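# Four arms lay a jointed cable runway on three supports

## Task

Set the jointed cable runway down across its three supports so that it sits between each support's lugs, with one of its ends resting on the tallest support; then open the grippers and pull the arms away. It only counts if the runway stays in place with no robot holding it.

## Robot and tools

Setup: four identical i2rt Big YAM arms named arm1, arm2, arm3 and arm4. Each has six revolute joints, a two-finger gripper and a wrist camera (arm1_cam_wrist to arm4_cam_wrist). Two fixed room cameras, cam_high and cam_low, also watch the scene. With joints 1 and 6 at zero and the hand level and pointing ahead, the wrist camera rides on top of the hand looking toward the fingertips. Reach is about 1.0 m from the joint 1 axis.

Frames: one shared scene frame, origin on the floor, +z up. The hand point lies midway between the fingertips; the hand's z axis runs along the fingers and the fingers close along its y axis. Foot poses are never printed. In practice all commands are joint angles, not Cartesian poses.

execute_actions: argument actions is a list holding exactly one action object, or an empty list (which just reports state and images). The action maps robot names (arm1..arm4) to {"joints": {...}}. Each joint entry is an absolute target, not an offset: joint1_rad -2.879 to 2.879 (base yaw, positive counter-clockwise seen from above; 0 unfolds the arm the way its foot faces), joint2_rad 0 to 3.141 (shoulder; 0 = upper arm pointing back roughly level, positive lifts it up then forward), joint3_rad 0 to 3.019 (elbow; 0 = folded, positive opens), joint4_rad -1.692 to 1.57 (hand pitch, positive tips fingers up), joint5_rad -1.57 to 1.57 (sideways swing, positive to the arm's right), joint6_rad -2.094 to 2.094 (hand roll, positive clockwise viewed from behind the hand), gripper_m 0 to 0.093 metres of fingertip separation. Angles are in radians. Done-tolerances are ±0.045, 0.14, 0.09, 0.055, 0.03, 0.035 rad and ±0.003 m respectively. Any subset of joints and arms may appear; every listed motion starts at once and they may end at different moments. An unlisted joint may still be driving at an earlier target. Optional cameras: list of camera names, or "all"/omitted/null for every camera, [] for none; an unknown name or key, or an out-of-range number, rejects the whole call and nothing moves. One action runs at most 15 s. Joints move at different speeds, so the hand can sweep a wide arc between postures.

wait: seconds from 0 to 10; commands nothing new, then returns state and images like an empty action.

zoom_image: camera plus region [x0, y0, x1, y1] in pixels from the image's top-left, at most 504 x 504, on that camera's most recent full image.

read_manual: optional section, only "licences"; returns licence text, moves nothing.

finished_scene: scene = number of the scene being closed. Irreversible; its result reports whether the goal was met and may give the next task. Call it only after the runway rests on its own and arms are clear. If you resume after a summary, first send an empty execute_actions to learn the current scene and task.

Reading results: joint_positions gives current angles and gripper opening; joint torques are raw drive outputs with per-arm offset, scale and noise, nonzero even unloaded. joint_status tells how each commanded joint ended: reached, "off_target" (stopped short, may still push), "contact_stop" or "time_out" (target dropped, holds in place, except a time_out joint that keeps a target within 0.375, 0.375, 0.113, 0.225, 0.075, 0.3 rad of where it stands and keeps pushing), "not_followed" (a self/inter-arm collision check refused the arm's joint targets, usually with a "cause:" line; the gripper target still runs, and the arm may retry those targets on later actions until you send passable ones). on_its_own lists what the robot does that this call didn't command; "held at" is a held target, not a position. A "pictures" line names cameras in image order. To relieve a pushing joint, command its reported position. Very small changes may not move a joint. A joint carrying load sags.

Hazards: the arms do not halt on contact and can press hard. A firm press between two arms fails the run; the collision check ignores fingers, gripper bodies and wrist cameras and can react late. Object contact is not counted. Never push items off the work area or onto the floor. Avoid drops, slips, slams and sustained forceful pushing. Holding loads heats motors (also while you are thinking); MOTOR HOT appears from 85 °C, and at 100 °C the arm loses power and falls, shown as an OVER-TEMPERATURE FAULT and "limit_stop_at_motor_heat" in joint_status; resend targets afterwards. Some heat persists into later scenes. The arms act independently and do not wait for one another. While you reason, the robots keep holding the last command, so long replies let heat and pushing build up. Faster robot motion is rewarded; waits use no motion time but fault pauses do.

Each tool is called in YAML: its name, and indented under it one key for each argument.

## Session

I'll start by looking at the scene.

execute_actions:
  actions: []

Scene clock: 0.00 s.
Joint torques (N m, as the arm reports them, + toward a larger angle): no reading
arm1.joint_positions: joint1_rad=-0.215 joint2_rad=+0.502 joint3_rad=+1.428 joint4_rad=-1.397 joint5_rad=-0.102 joint6_rad=+0.286 gripper_m=+0.095
arm1.joint_status: not commanded
arm1.hand: x=-0.9606 y=-0.1984 z=+1.5522 quat_wxyz=(-0.516, -0.118, -0.843, -0.099) (m; scene frame)
arm2.joint_positions: joint1_rad=+0.331 joint2_rad=+0.442 joint3_rad=+1.354 joint4_rad=-1.268 joint5_rad=-0.194 joint6_rad=-0.091 gripper_m=+0.094
arm2.joint_status: not commanded
arm2.hand: x=-0.3109 y=-0.5156 z=+1.5434 quat_wxyz=(-0.302, +0.701, -0.421, -0.490) (m; scene frame)
arm3.joint_positions: joint1_rad=-0.294 joint2_rad=+0.459 joint3_rad=+1.410 joint4_rad=-1.375 joint5_rad=-0.250 joint6_rad=+0.092 gripper_m=+0.095
arm3.joint_status: not commanded
arm3.hand: x=+0.2115 y=+0.1552 z=+1.5834 quat_wxyz=(-0.448, -0.609, -0.578, +0.308) (m; scene frame)
arm4.joint_positions: joint1_rad=+0.372 joint2_rad=+0.504 joint3_rad=+1.387 joint4_rad=-1.448 joint5_rad=-0.053 joint6_rad=-0.308 gripper_m=+0.095
arm4.joint_status: not commanded
arm4.hand: x=+0.9777 y=-0.2206 z=+1.5870 quat_wxyz=(-0.070, -0.800, -0.357, +0.478) (m; scene frame)
pictures: arm1_cam_wrist, arm2_cam_wrist, arm3_cam_wrist, arm4_cam_wrist, cam_high, cam_low
Images, in order (width x height): arm1_cam_wrist 616x616, arm2_cam_wrist 616x616, arm3_cam_wrist 616x616, arm4_cam_wrist 616x616, cam_high 504x504, cam_low 504x504.

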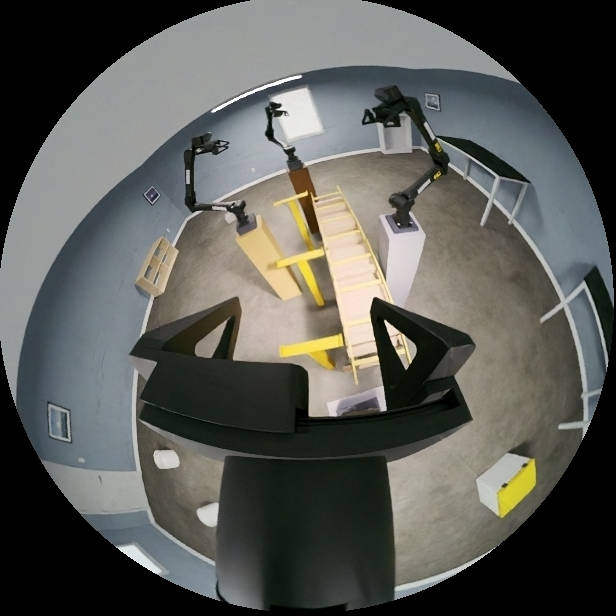

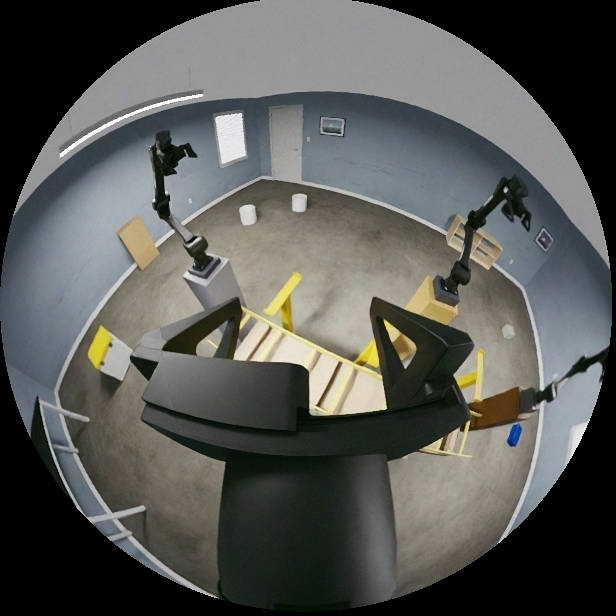

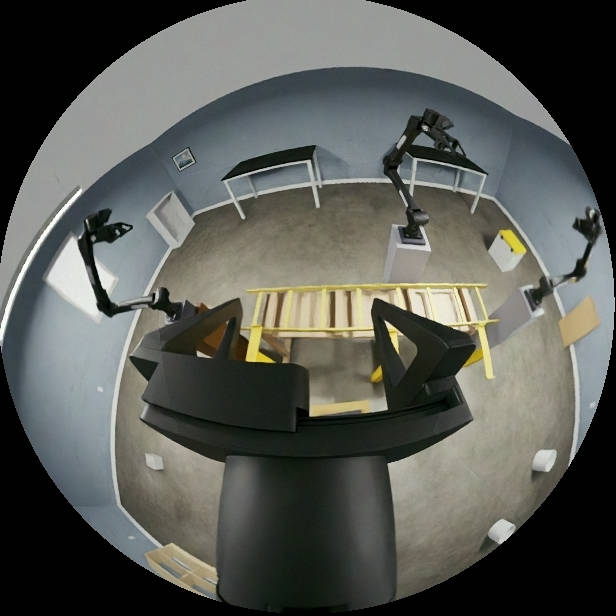

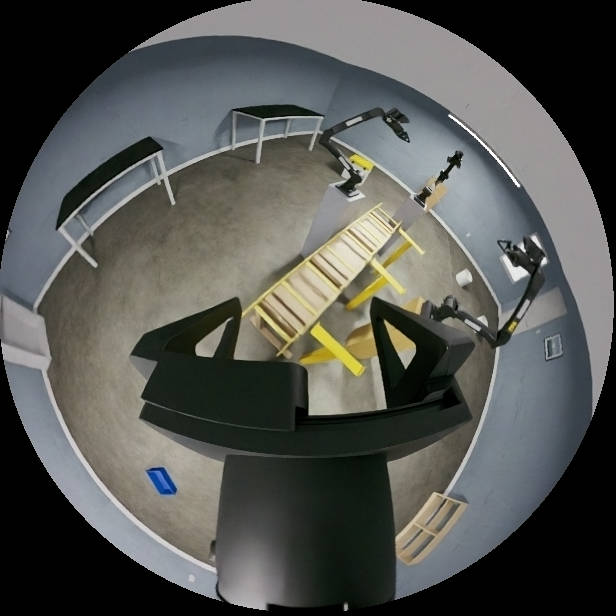

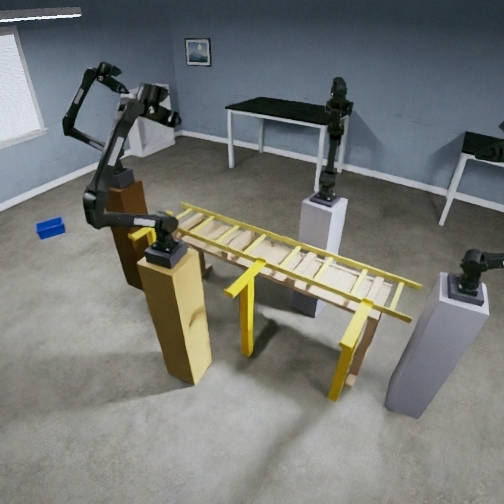

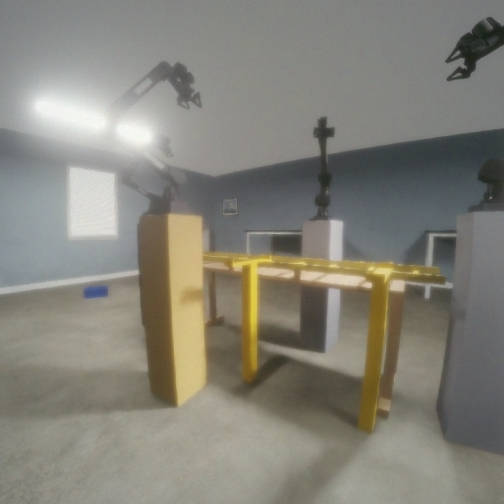

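zoom_image:
  camera: "cam_high"
  region: [110, 170, 450, 420]

zoom_image:
  camera: "cam_low"
  region: [180, 200, 480, 440]

zoom_image:
  camera: "arm3_cam_wrist"
  region: [200, 250, 520, 400]

Region (110, 170, 450, 420) of cam_high's 504x504 image, scaled by 1.482, with more detail than that image has; it fills the top 371 rows of this view, and the rest is white.

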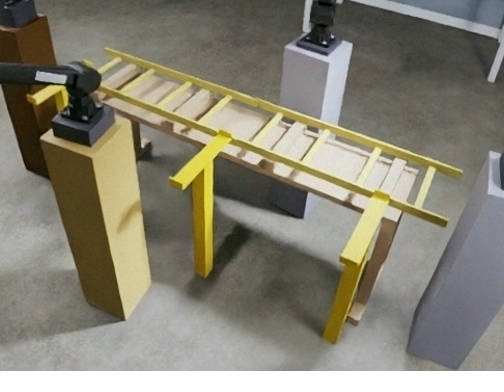

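Region (180, 200, 480, 440) of cam_low's 504x504 image, scaled by 1.680, with more detail than that image has; it fills the top 403 rows of this view, and the rest is white.

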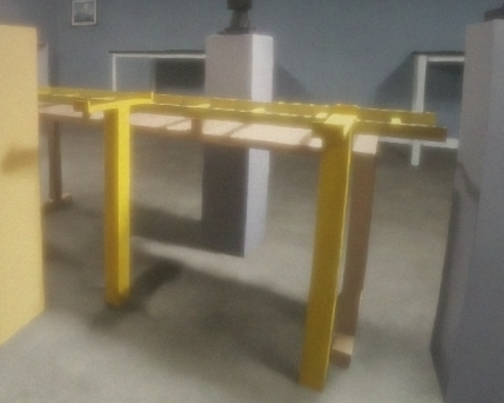

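Region (200, 250, 520, 400) of arm3_cam_wrist's 616x616 image, scaled by 1.575, with more detail than that image has; it fills the top 236 rows of this view, and the rest is white.

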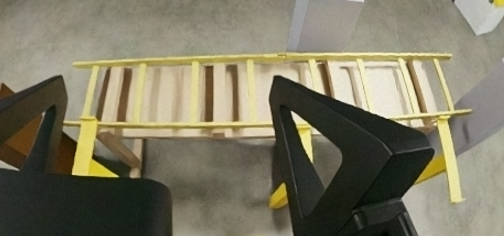

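zoom_image:
  camera: "arm1_cam_wrist"
  region: [220, 150, 440, 390]

zoom_image:
  camera: "arm4_cam_wrist"
  region: [220, 170, 460, 390]

zoom_image:
  camera: "arm2_cam_wrist"
  region: [200, 250, 520, 470]

Region (220, 150, 440, 390) of arm1_cam_wrist's 616x616 image, scaled by 2.100, with more detail than that image has; it fills the left 462 columns of this view, and the rest is white.

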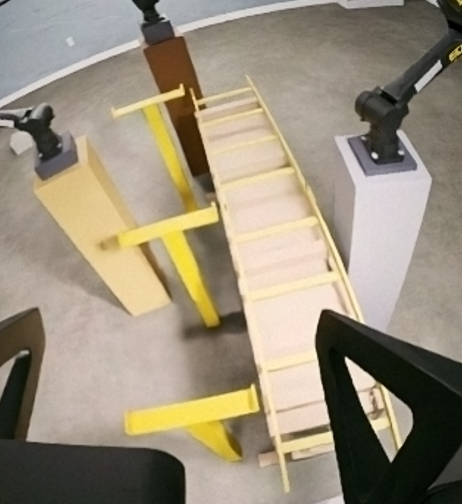

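Region (220, 170, 460, 390) of arm4_cam_wrist's 616x616 image, scaled by 2.100, with more detail than that image has; it fills the top 462 rows of this view, and the rest is white.

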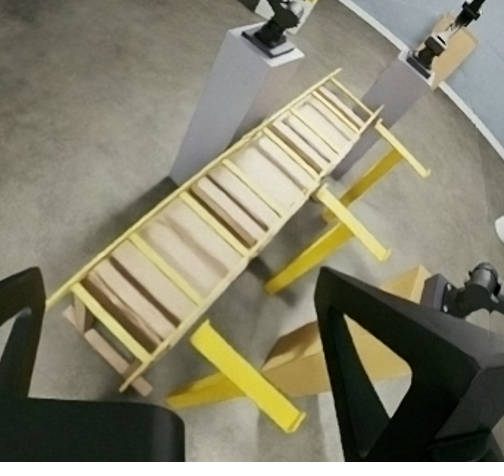

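Region (200, 250, 520, 470) of arm2_cam_wrist's 616x616 image, scaled by 1.575, with more detail than that image has; it fills the top 346 rows of this view, and the rest is white.

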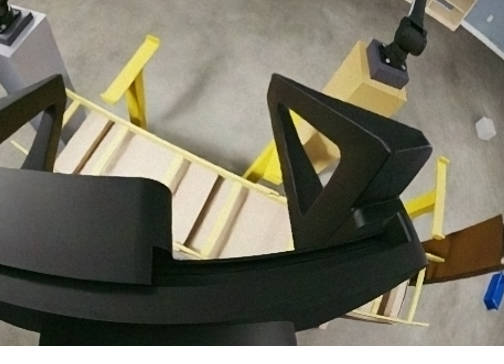

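execute_actions:
  actions:
    - {"arm1": {"joints": {"joint1_rad": -0.15, "joint2_rad": 1.08, "joint3_rad": 1.19, "joint4_rad": -1.40, "joint5_rad": 0, "joint6_rad": 0}}, "arm2": {"joints": {"joint1_rad": 0.06, "joint2_rad": 1.08, "joint3_rad": 1.19, "joint4_rad": -1.40, "joint5_rad": 0, "joint6_rad": 0}}, "arm3": {"joints": {"joint1_rad": -0.178, "joint2_rad": 1.08, "joint3_rad": 1.19, "joint4_rad": -1.40, "joint5_rad": 0, "joint6_rad": 0}}, "arm4": {"joints": {"joint1_rad": -0.13, "joint2_rad": 1.08, "joint3_rad": 1.19, "joint4_rad": -1.40, "joint5_rad": 0, "joint6_rad": 0}}}

Scene clock: 81.77 s.
Joint torques (N m, as the arm reports them, + toward a larger angle): arm1=[ 0.35 -5.25  9.14  1.07  0.07 -0.1 ] | arm2=[-0.46 -6.49  9.3   0.22  0.05  0.08] | arm3=[ 1.53 -5.97 11.12 -0.22  0.08 -0.35] | arm4=[ 0.94 -7.01 10.61  0.57 -0.01  0.12]
arm1.joint_positions: joint1_rad=-0.160 joint2_rad=+1.089 joint3_rad=+1.178 joint4_rad=-1.397 joint5_rad=-0.003 joint6_rad=+0.011 gripper_m=+0.095
arm1.joint_status: all done
arm1.hand: x=-0.7800 y=-0.2092 z=+1.2808 quat_wxyz=(-0.133, -0.007, -0.991, +0.002) (m; scene frame)
arm2.joint_positions: joint1_rad=+0.069 joint2_rad=+1.084 joint3_rad=+1.171 joint4_rad=-1.386 joint5_rad=-0.002 joint6_rad=-0.009 gripper_m=+0.094
arm2.joint_status: all done
arm2.hand: x=-0.2391 y=-0.3191 z=+1.2652 quat_wxyz=(-0.092, +0.705, -0.696, -0.101) (m; scene frame)
arm3.joint_positions: joint1_rad=-0.189 joint2_rad=+1.095 joint3_rad=+1.177 joint4_rad=-1.389 joint5_rad=-0.004 joint6_rad=+0.013 gripper_m=+0.095
arm3.joint_status: all done
arm3.hand: x=+0.1840 y=-0.0372 z=+1.3020 quat_wxyz=(-0.091, -0.711, -0.692, +0.086) (m; scene frame)
arm4.joint_positions: joint1_rad=-0.124 joint2_rad=+1.092 joint3_rad=+1.184 joint4_rad=-1.407 joint5_rad=-0.001 joint6_rad=-0.010 gripper_m=+0.095
arm4.joint_status: all done
arm4.hand: x=+0.7749 y=-0.1318 z=+1.3455 quat_wxyz=(+0.000, -0.992, -0.008, +0.128) (m; scene frame)
pictures: arm1_cam_wrist, arm2_cam_wrist, arm3_cam_wrist, arm4_cam_wrist, cam_high, cam_low
Images, in order (width x height): arm1_cam_wrist 616x616, arm2_cam_wrist 616x616, arm3_cam_wrist 616x616, arm4_cam_wrist 616x616, cam_high 504x504, cam_low 504x504.

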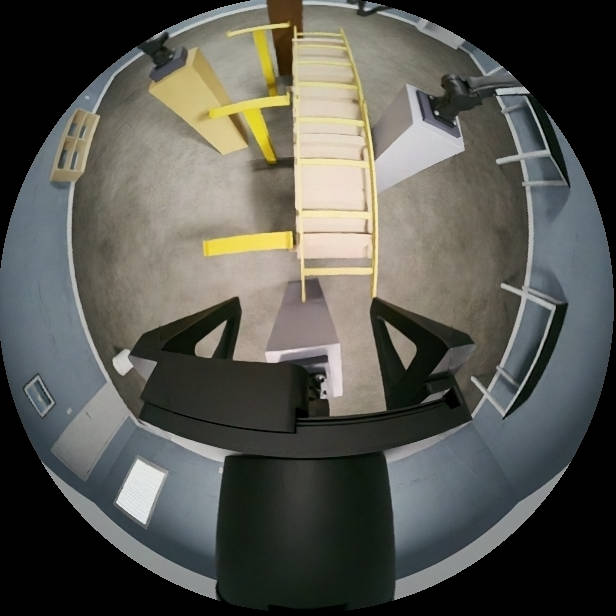

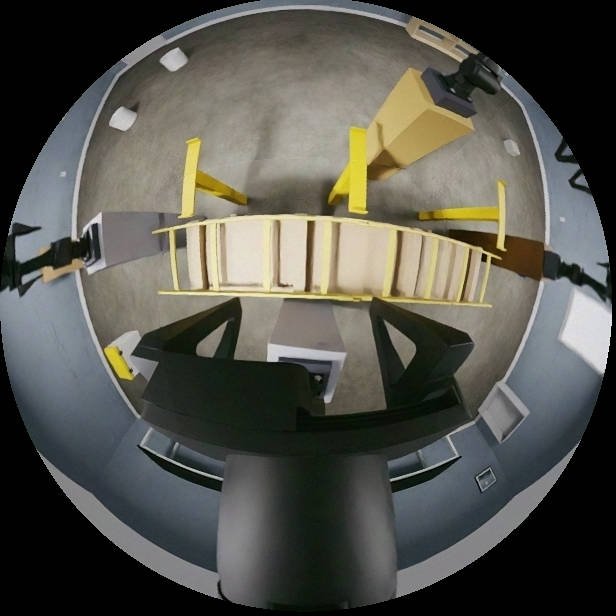

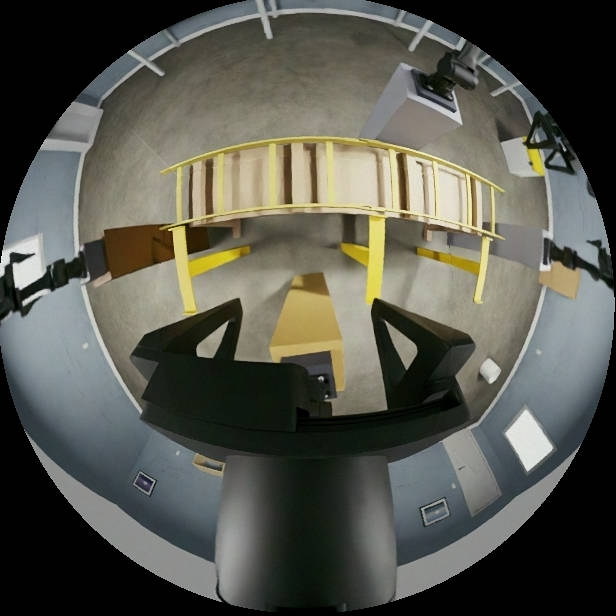

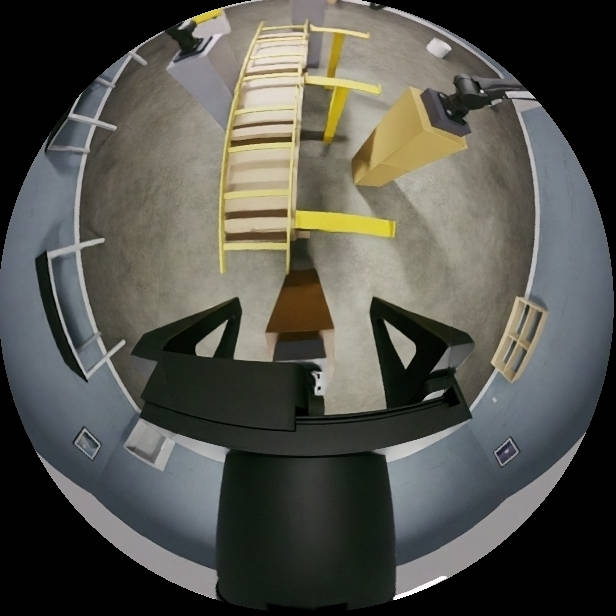

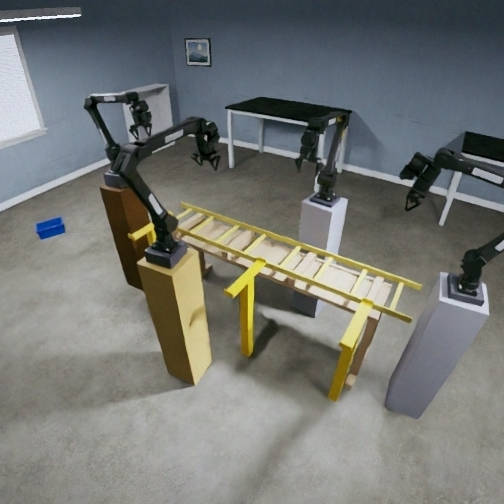

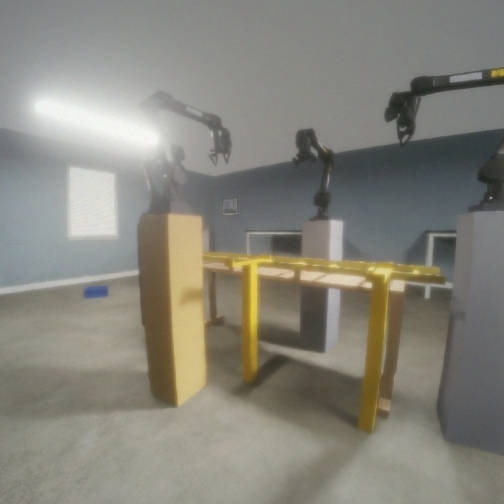

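zoom_image:
  camera: "arm3_cam_wrist"
  region: [150, 120, 510, 320]

zoom_image:
  camera: "arm2_cam_wrist"
  region: [140, 120, 520, 320]

Region (150, 120, 510, 320) of arm3_cam_wrist's 616x616 image, scaled by 1.400, with more detail than that image has.

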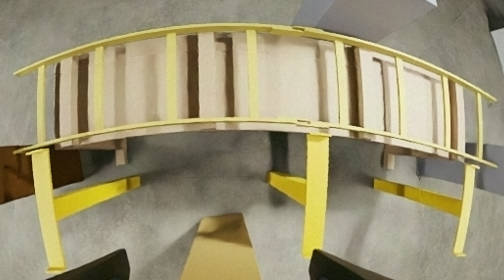

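Region (140, 120, 520, 320) of arm2_cam_wrist's 616x616 image, scaled by 1.326, with more detail than that image has; it fills the top 265 rows of this view, and the rest is white.

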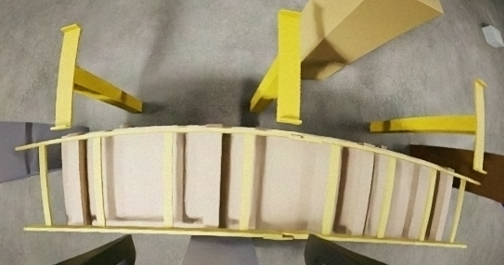

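execute_actions:
  actions:
    - {"arm1": {"joints": {"joint1_rad": -0.108, "joint2_rad": 1.595, "joint3_rad": 0.448, "joint4_rad": -0.424, "joint5_rad": 0, "joint6_rad": 0.043}}, "arm2": {"joints": {"joint1_rad": 0.507, "joint2_rad": 1.557, "joint3_rad": 0.481, "joint4_rad": -0.495, "joint5_rad": 0, "joint6_rad": 0.443}}, "arm3": {"joints": {"joint1_rad": 0.328, "joint2_rad": 2.21, "joint3_rad": 1.469, "joint4_rad": -0.83, "joint5_rad": 0, "joint6_rad": -1.067}}, "arm4": {"joints": {"joint1_rad": 0.834, "joint2_rad": 2.059, "joint3_rad": 0.977, "joint4_rad": -0.488, "joint5_rad": 0, "joint6_rad": 0.964}}}

Scene clock: 167.93 s.
Joint torques (N m, as the arm reports them, + toward a larger angle): arm1=[ 0.25 -6.46  3.47  1.15  0.02  0.12] | arm2=[ 0.55 -8.01  3.55  0.87  0.03  0.08] | arm3=[ -0.44 -18.34   8.04  -0.17  -0.16  -0.35] | arm4=[  1.35 -14.06   4.68   0.17   0.08   0.11]
arm1.joint_positions: joint1_rad=-0.115 joint2_rad=+1.600 joint3_rad=+0.451 joint4_rad=-0.435 joint5_rad=-0.002 joint6_rad=+0.032 gripper_m=+0.095
arm1.joint_status: all done
arm1.hand: x=-0.8760 y=-0.2008 z=+0.8989 quat_wxyz=(+0.005, +0.004, -1.000, +0.003) (m; scene frame)
arm2.joint_positions: joint1_rad=+0.502 joint2_rad=+1.567 joint3_rad=+0.479 joint4_rad=-0.511 joint5_rad=+0.000 joint6_rad=+0.434 gripper_m=+0.094
arm2.joint_status: all done
arm2.hand: x=-0.3501 y=-0.4357 z=+0.8977 quat_wxyz=(+0.008, +0.709, -0.706, +0.009) (m; scene frame)
arm3.joint_positions: joint1_rad=+0.341 joint2_rad=+2.239 joint3_rad=+1.454 joint4_rad=-0.842 joint5_rad=+0.000 joint6_rad=-1.054 gripper_m=+0.095
arm3.joint_status: all done
arm3.hand: x=+0.4691 y=-0.1708 z=+0.8787 quat_wxyz=(+0.012, -0.001, -0.999, -0.031) (m; scene frame)
arm4.joint_positions: joint1_rad=+0.836 joint2_rad=+2.065 joint3_rad=+0.980 joint4_rad=-0.496 joint5_rad=-0.001 joint6_rad=+0.954 gripper_m=+0.095
arm4.joint_status: all done
arm4.hand: x=+0.8763 y=-0.4892 z=+0.8984 quat_wxyz=(+0.004, -1.000, -0.006, -0.003) (m; scene frame)
pictures: arm1_cam_wrist, arm2_cam_wrist, arm3_cam_wrist, arm4_cam_wrist, cam_high, cam_low
Images, in order (width x height): arm1_cam_wrist 616x616, arm2_cam_wrist 616x616, arm3_cam_wrist 616x616, arm4_cam_wrist 616x616, cam_high 504x504, cam_low 504x504.

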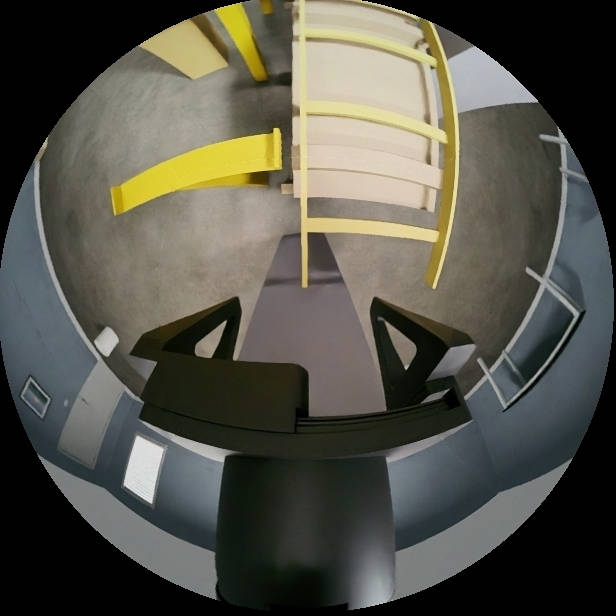

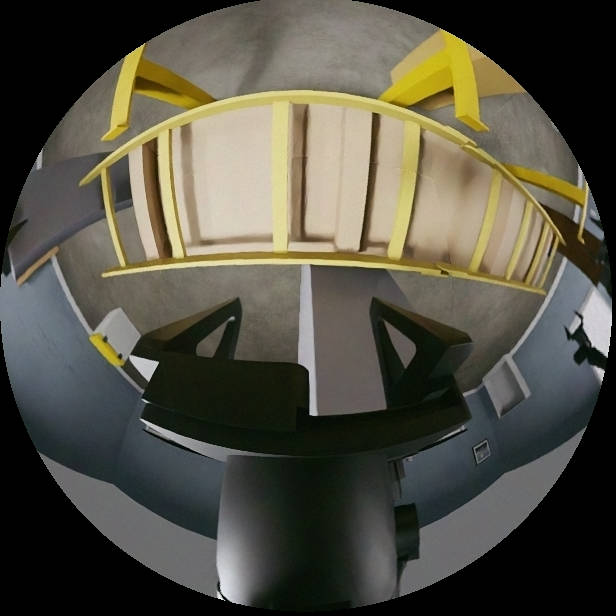

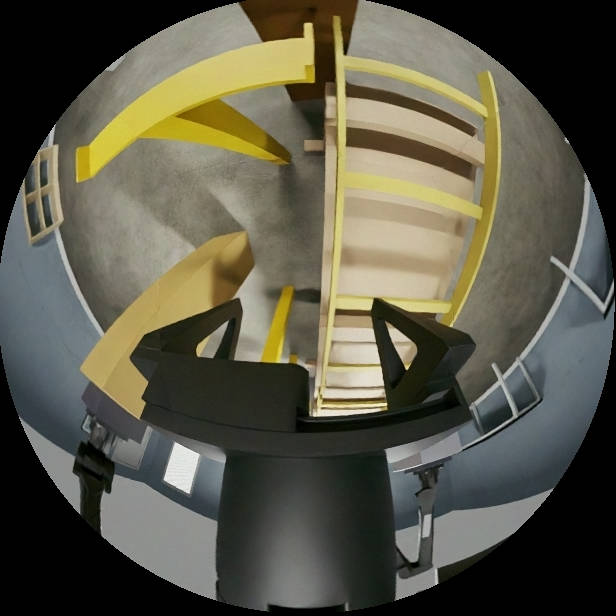

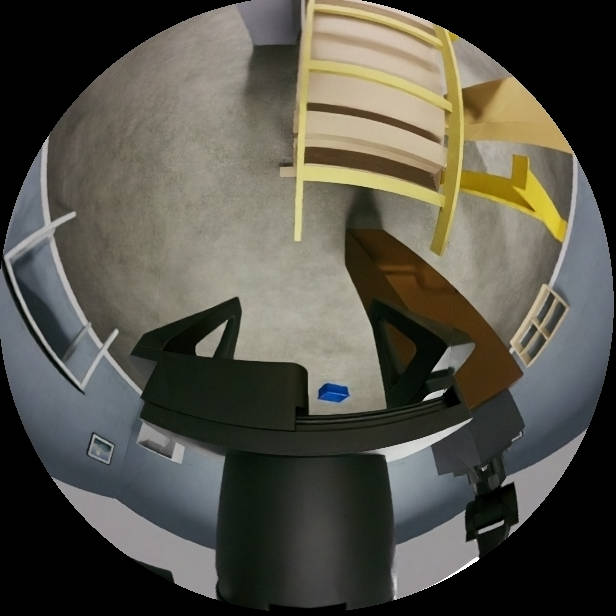

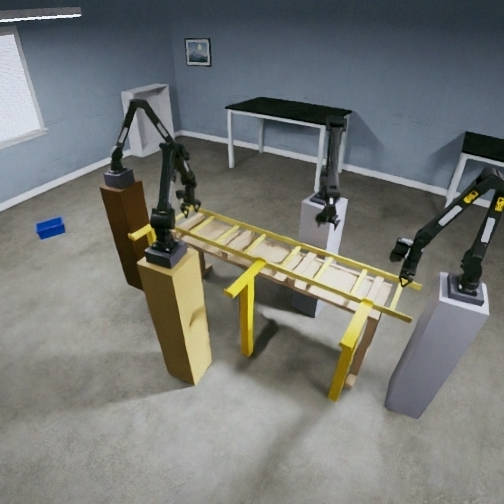

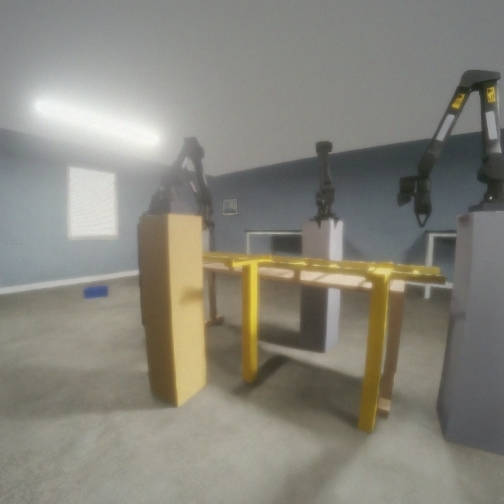

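execute_actions:
  actions:
    - {"arm1": {"joints": {"joint1_rad": -0.118, "joint2_rad": 2.475, "joint3_rad": 0.501, "joint4_rad": 0.41, "joint5_rad": 0, "joint6_rad": 0.035}}, "arm2": {"joints": {"joint1_rad": 0.65, "joint2_rad": 2.34, "joint3_rad": 0.652, "joint4_rad": 0.13, "joint5_rad": 0, "joint6_rad": 0.59}}, "arm3": {"joints": {"joint1_rad": 0.236, "joint2_rad": 2.56, "joint3_rad": 1.534, "joint4_rad": -0.49, "joint5_rad": 0, "joint6_rad": -1.165}}, "arm4": {"joints": {"joint1_rad": 0.766, "joint2_rad": 2.60, "joint3_rad": 1.297, "joint4_rad": -0.255, "joint5_rad": 0, "joint6_rad": 0.89}}}

Scene clock: 265.20 s.
Joint torques (N m, as the arm reports them, + toward a larger angle): arm1=[-0.66 -7.64 -2.25  1.2   0.01  0.05] | arm2=[  0.46 -10.52  -0.65   0.93   0.04   0.08] | arm3=[  1.08 -19.01   6.05   0.27  -0.16  -0.31] | arm4=[  1.37 -17.67   3.45  -0.1    0.07  -0.05]
arm1.joint_positions: joint1_rad=-0.115 joint2_rad=+2.460 joint3_rad=+0.502 joint4_rad=+0.399 joint5_rad=-0.002 joint6_rad=+0.032 gripper_m=+0.095
arm1.joint_status: all done
arm1.hand: x=-0.9122 y=-0.2039 z=+0.7028 quat_wxyz=(-0.007, +0.004, -1.000, +0.003) (m; scene frame)
arm2.joint_positions: joint1_rad=+0.647 joint2_rad=+2.333 joint3_rad=+0.649 joint4_rad=+0.114 joint5_rad=+0.000 joint6_rad=+0.581 gripper_m=+0.094
arm2.joint_status: all done
arm2.hand: x=-0.4018 y=-0.4278 z=+0.7051 quat_wxyz=(+0.003, +0.708, -0.706, -0.005) (m; scene frame)
arm3.joint_positions: joint1_rad=+0.225 joint2_rad=+2.586 joint3_rad=+1.518 joint4_rad=-0.502 joint5_rad=+0.000 joint6_rad=-1.153 gripper_m=+0.095
arm3.joint_status: all done
arm3.hand: x=+0.4095 y=-0.1955 z=+0.7002 quat_wxyz=(-0.002, -0.010, -1.000, -0.006) (m; scene frame)
arm4.joint_positions: joint1_rad=+0.767 joint2_rad=+2.622 joint3_rad=+1.290 joint4_rad=-0.255 joint5_rad=-0.001 joint6_rad=+0.899 gripper_m=+0.095
arm4.joint_status: all done
arm4.hand: x=+0.8313 y=-0.4977 z=+0.6933 quat_wxyz=(+0.006, -1.000, +0.001, -0.005) (m; scene frame)
pictures: arm1_cam_wrist, arm2_cam_wrist, arm3_cam_wrist, arm4_cam_wrist, cam_high, cam_low
Images, in order (width x height): arm1_cam_wrist 616x616, arm2_cam_wrist 616x616, arm3_cam_wrist 616x616, arm4_cam_wrist 616x616, cam_high 504x504, cam_low 504x504.

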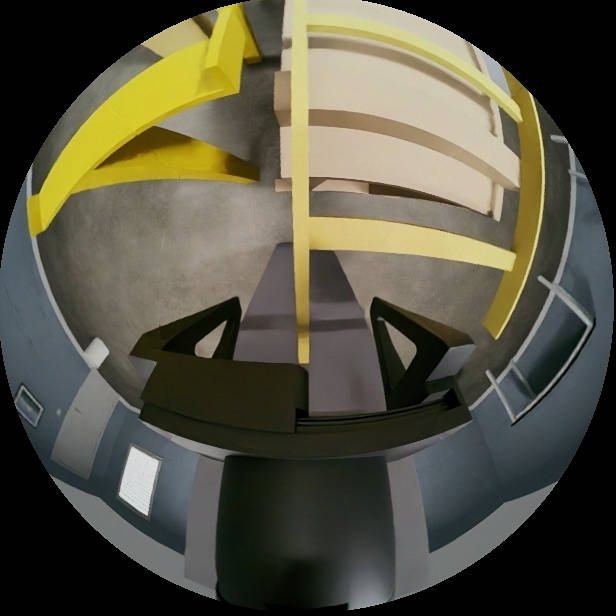

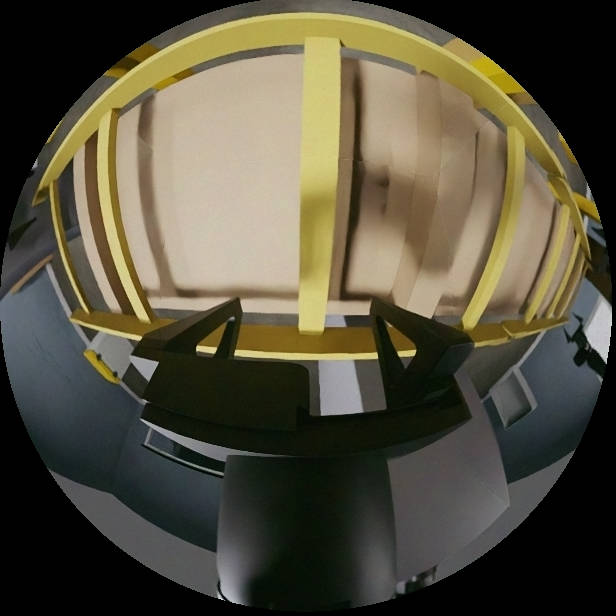

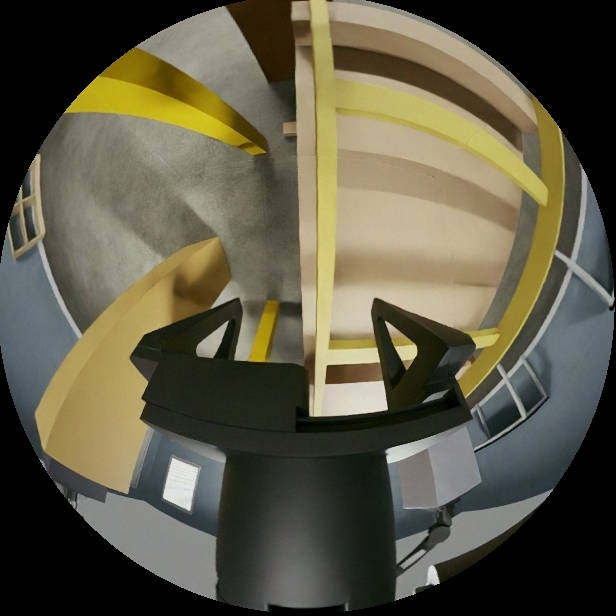

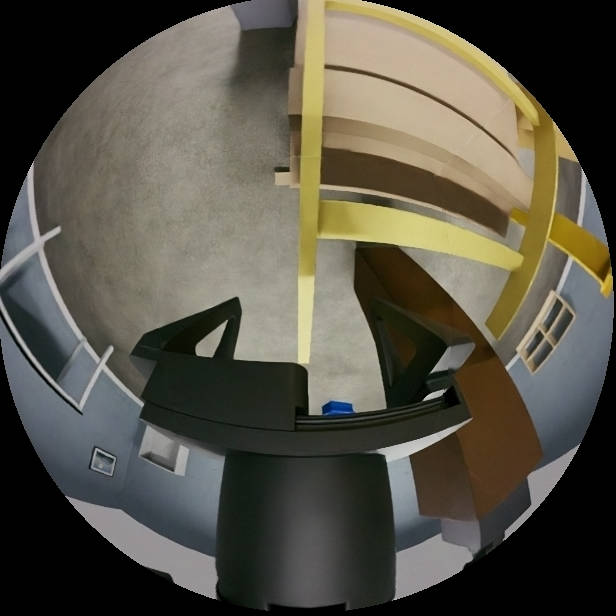

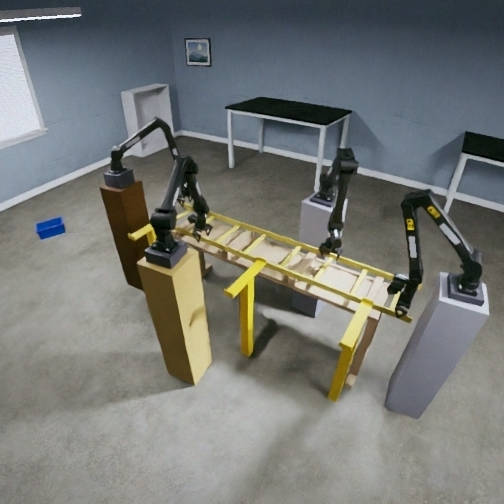

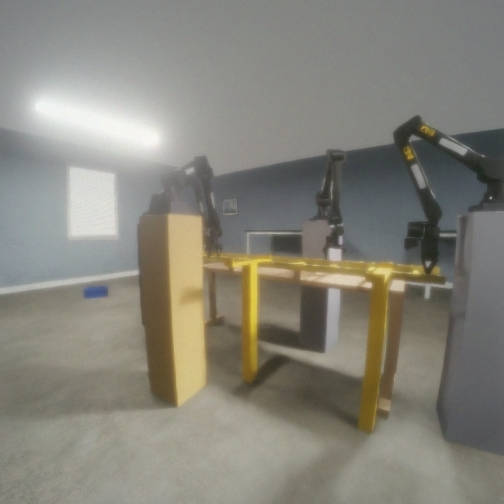

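execute_actions:
  actions:
    - {"arm1": {"joints": {"joint1_rad": -0.08, "joint2_rad": 2.715, "joint3_rad": 0.634, "joint4_rad": 0.508, "joint5_rad": 0, "joint6_rad": 0.07}}, "arm2": {"joints": {"joint1_rad": 0.633, "joint2_rad": 2.572, "joint3_rad": 0.756, "joint4_rad": 0.255, "joint5_rad": 0, "joint6_rad": 0.57}}, "arm3": {"joints": {"joint1_rad": 0.222, "joint2_rad": 2.727, "joint3_rad": 1.682, "joint4_rad": -0.471, "joint5_rad": 0, "joint6_rad": -1.19}}, "arm4": {"joints": {"joint1_rad": 0.757, "joint2_rad": 2.75, "joint3_rad": 1.408, "joint4_rad": -0.2, "joint5_rad": 0, "joint6_rad": 0.88}}}

Scene clock: 307.27 s.
Joint torques (N m, as the arm reports them, + toward a larger angle): arm1=[-1.02  0.18  0.4   0.11 -1.11  0.18] | arm2=[ -0.73 -11.74  -1.85   0.73   0.05  -0.1 ] | arm3=[ -0.12 -17.51   6.29  -0.14  -0.17  -0.36] | arm4=[  0.67 -17.02   2.96  -0.01   0.08  -0.04]
arm1.joint_positions: joint1_rad=-0.074 joint2_rad=+2.579 joint3_rad=+0.597 joint4_rad=+0.525 joint5_rad=+0.022 joint6_rad=+0.054 gripper_m=+0.095
arm1.joint_status: all done
arm1.hand: x=-0.8760 y=-0.1964 z=+0.6668 quat_wxyz=(-0.059, +0.013, -0.998, +0.011) (m; scene frame)
arm2.joint_positions: joint1_rad=+0.647 joint2_rad=+2.572 joint3_rad=+0.756 joint4_rad=+0.243 joint5_rad=+0.000 joint6_rad=+0.578 gripper_m=+0.094
arm2.joint_status: all done
arm2.hand: x=-0.3997 y=-0.4319 z=+0.6341 quat_wxyz=(+0.003, +0.709, -0.705, -0.003) (m; scene frame)
arm3.joint_positions: joint1_rad=+0.225 joint2_rad=+2.735 joint3_rad=+1.664 joint4_rad=-0.476 joint5_rad=+0.000 joint6_rad=-1.177 gripper_m=+0.095
arm3.joint_status: all done
arm3.hand: x=+0.4183 y=-0.2151 z=+0.6452 quat_wxyz=(-0.006, +0.003, -1.000, +0.005) (m; scene frame)
arm4.joint_positions: joint1_rad=+0.767 joint2_rad=+2.757 joint3_rad=+1.405 joint4_rad=-0.202 joint5_rad=-0.001 joint6_rad=+0.889 gripper_m=+0.095
arm4.joint_status: all done
arm4.hand: x=+0.8220 y=-0.5094 z=+0.6416 quat_wxyz=(-0.007, -1.000, -0.004, +0.005) (m; scene frame)
pictures: arm1_cam_wrist, arm2_cam_wrist, arm3_cam_wrist, arm4_cam_wrist, cam_high, cam_low
Images, in order (width x height): arm1_cam_wrist 616x616, arm2_cam_wrist 616x616, arm3_cam_wrist 616x616, arm4_cam_wrist 616x616, cam_high 504x504, cam_low 504x504.

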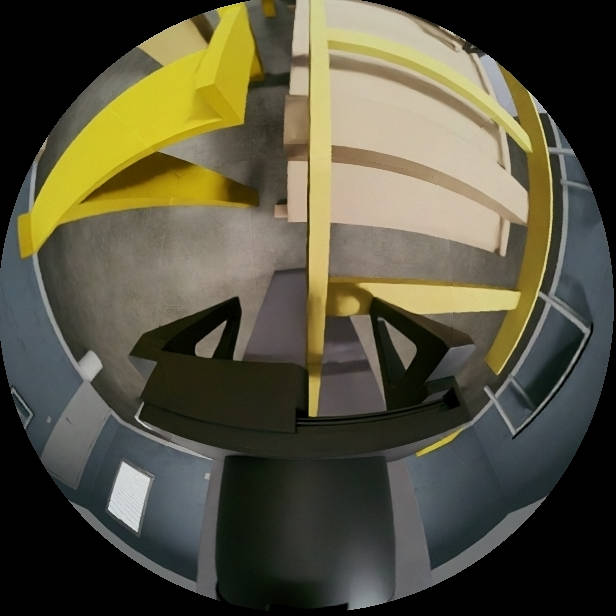

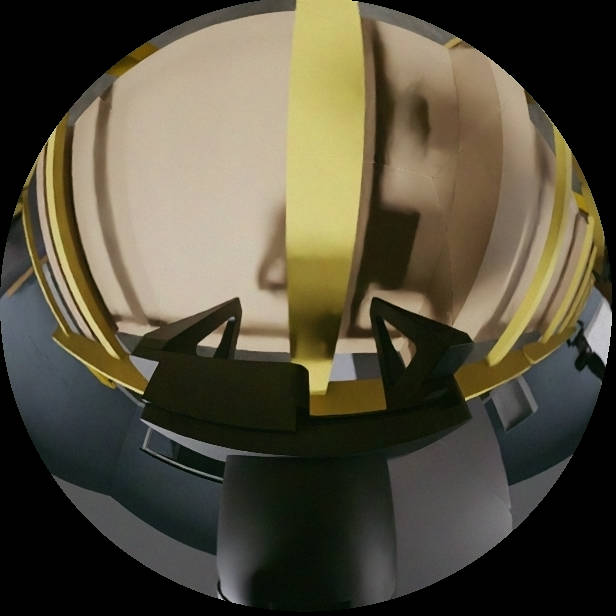

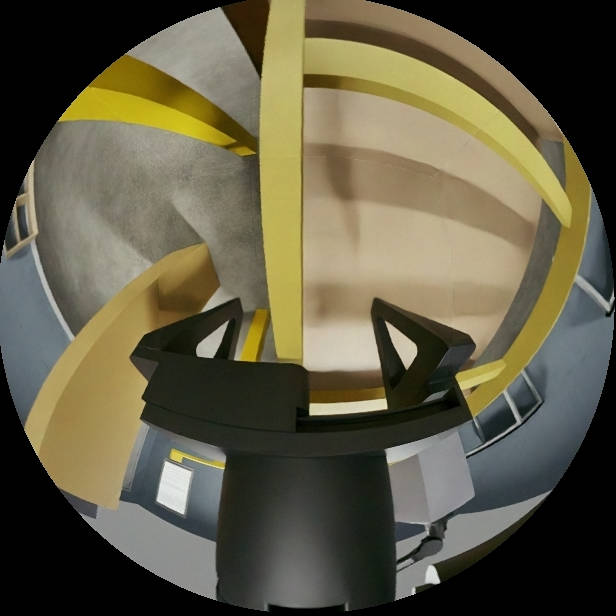

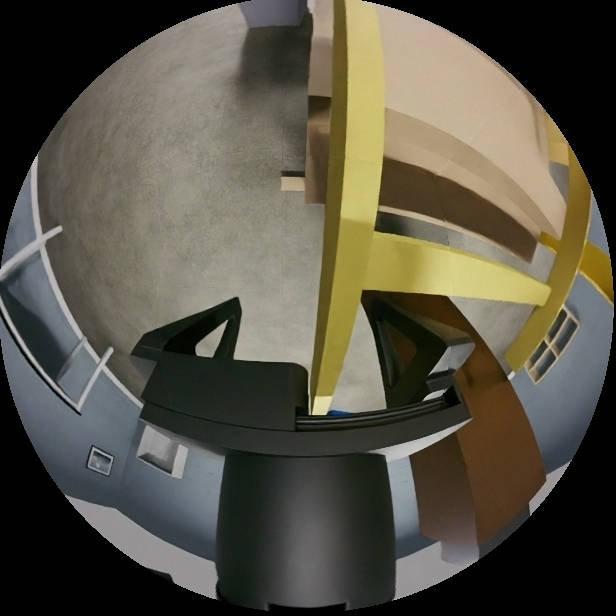

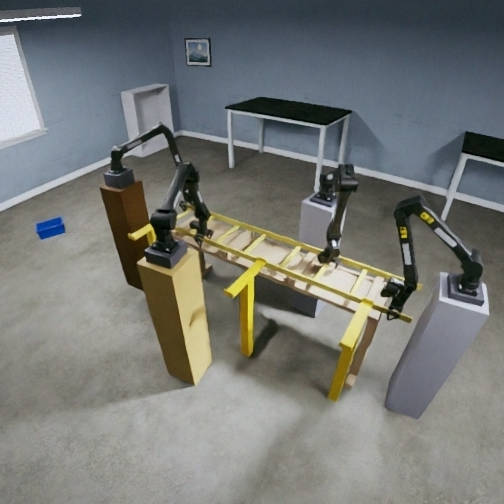

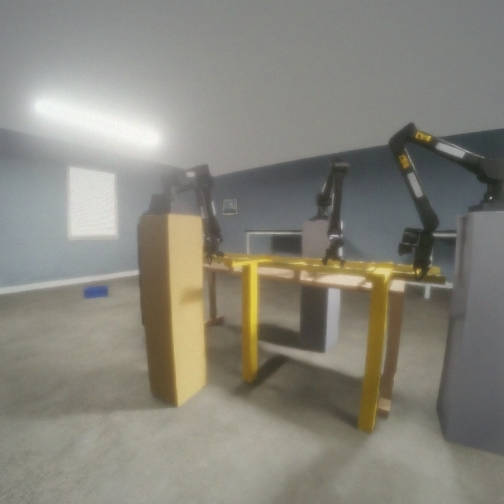

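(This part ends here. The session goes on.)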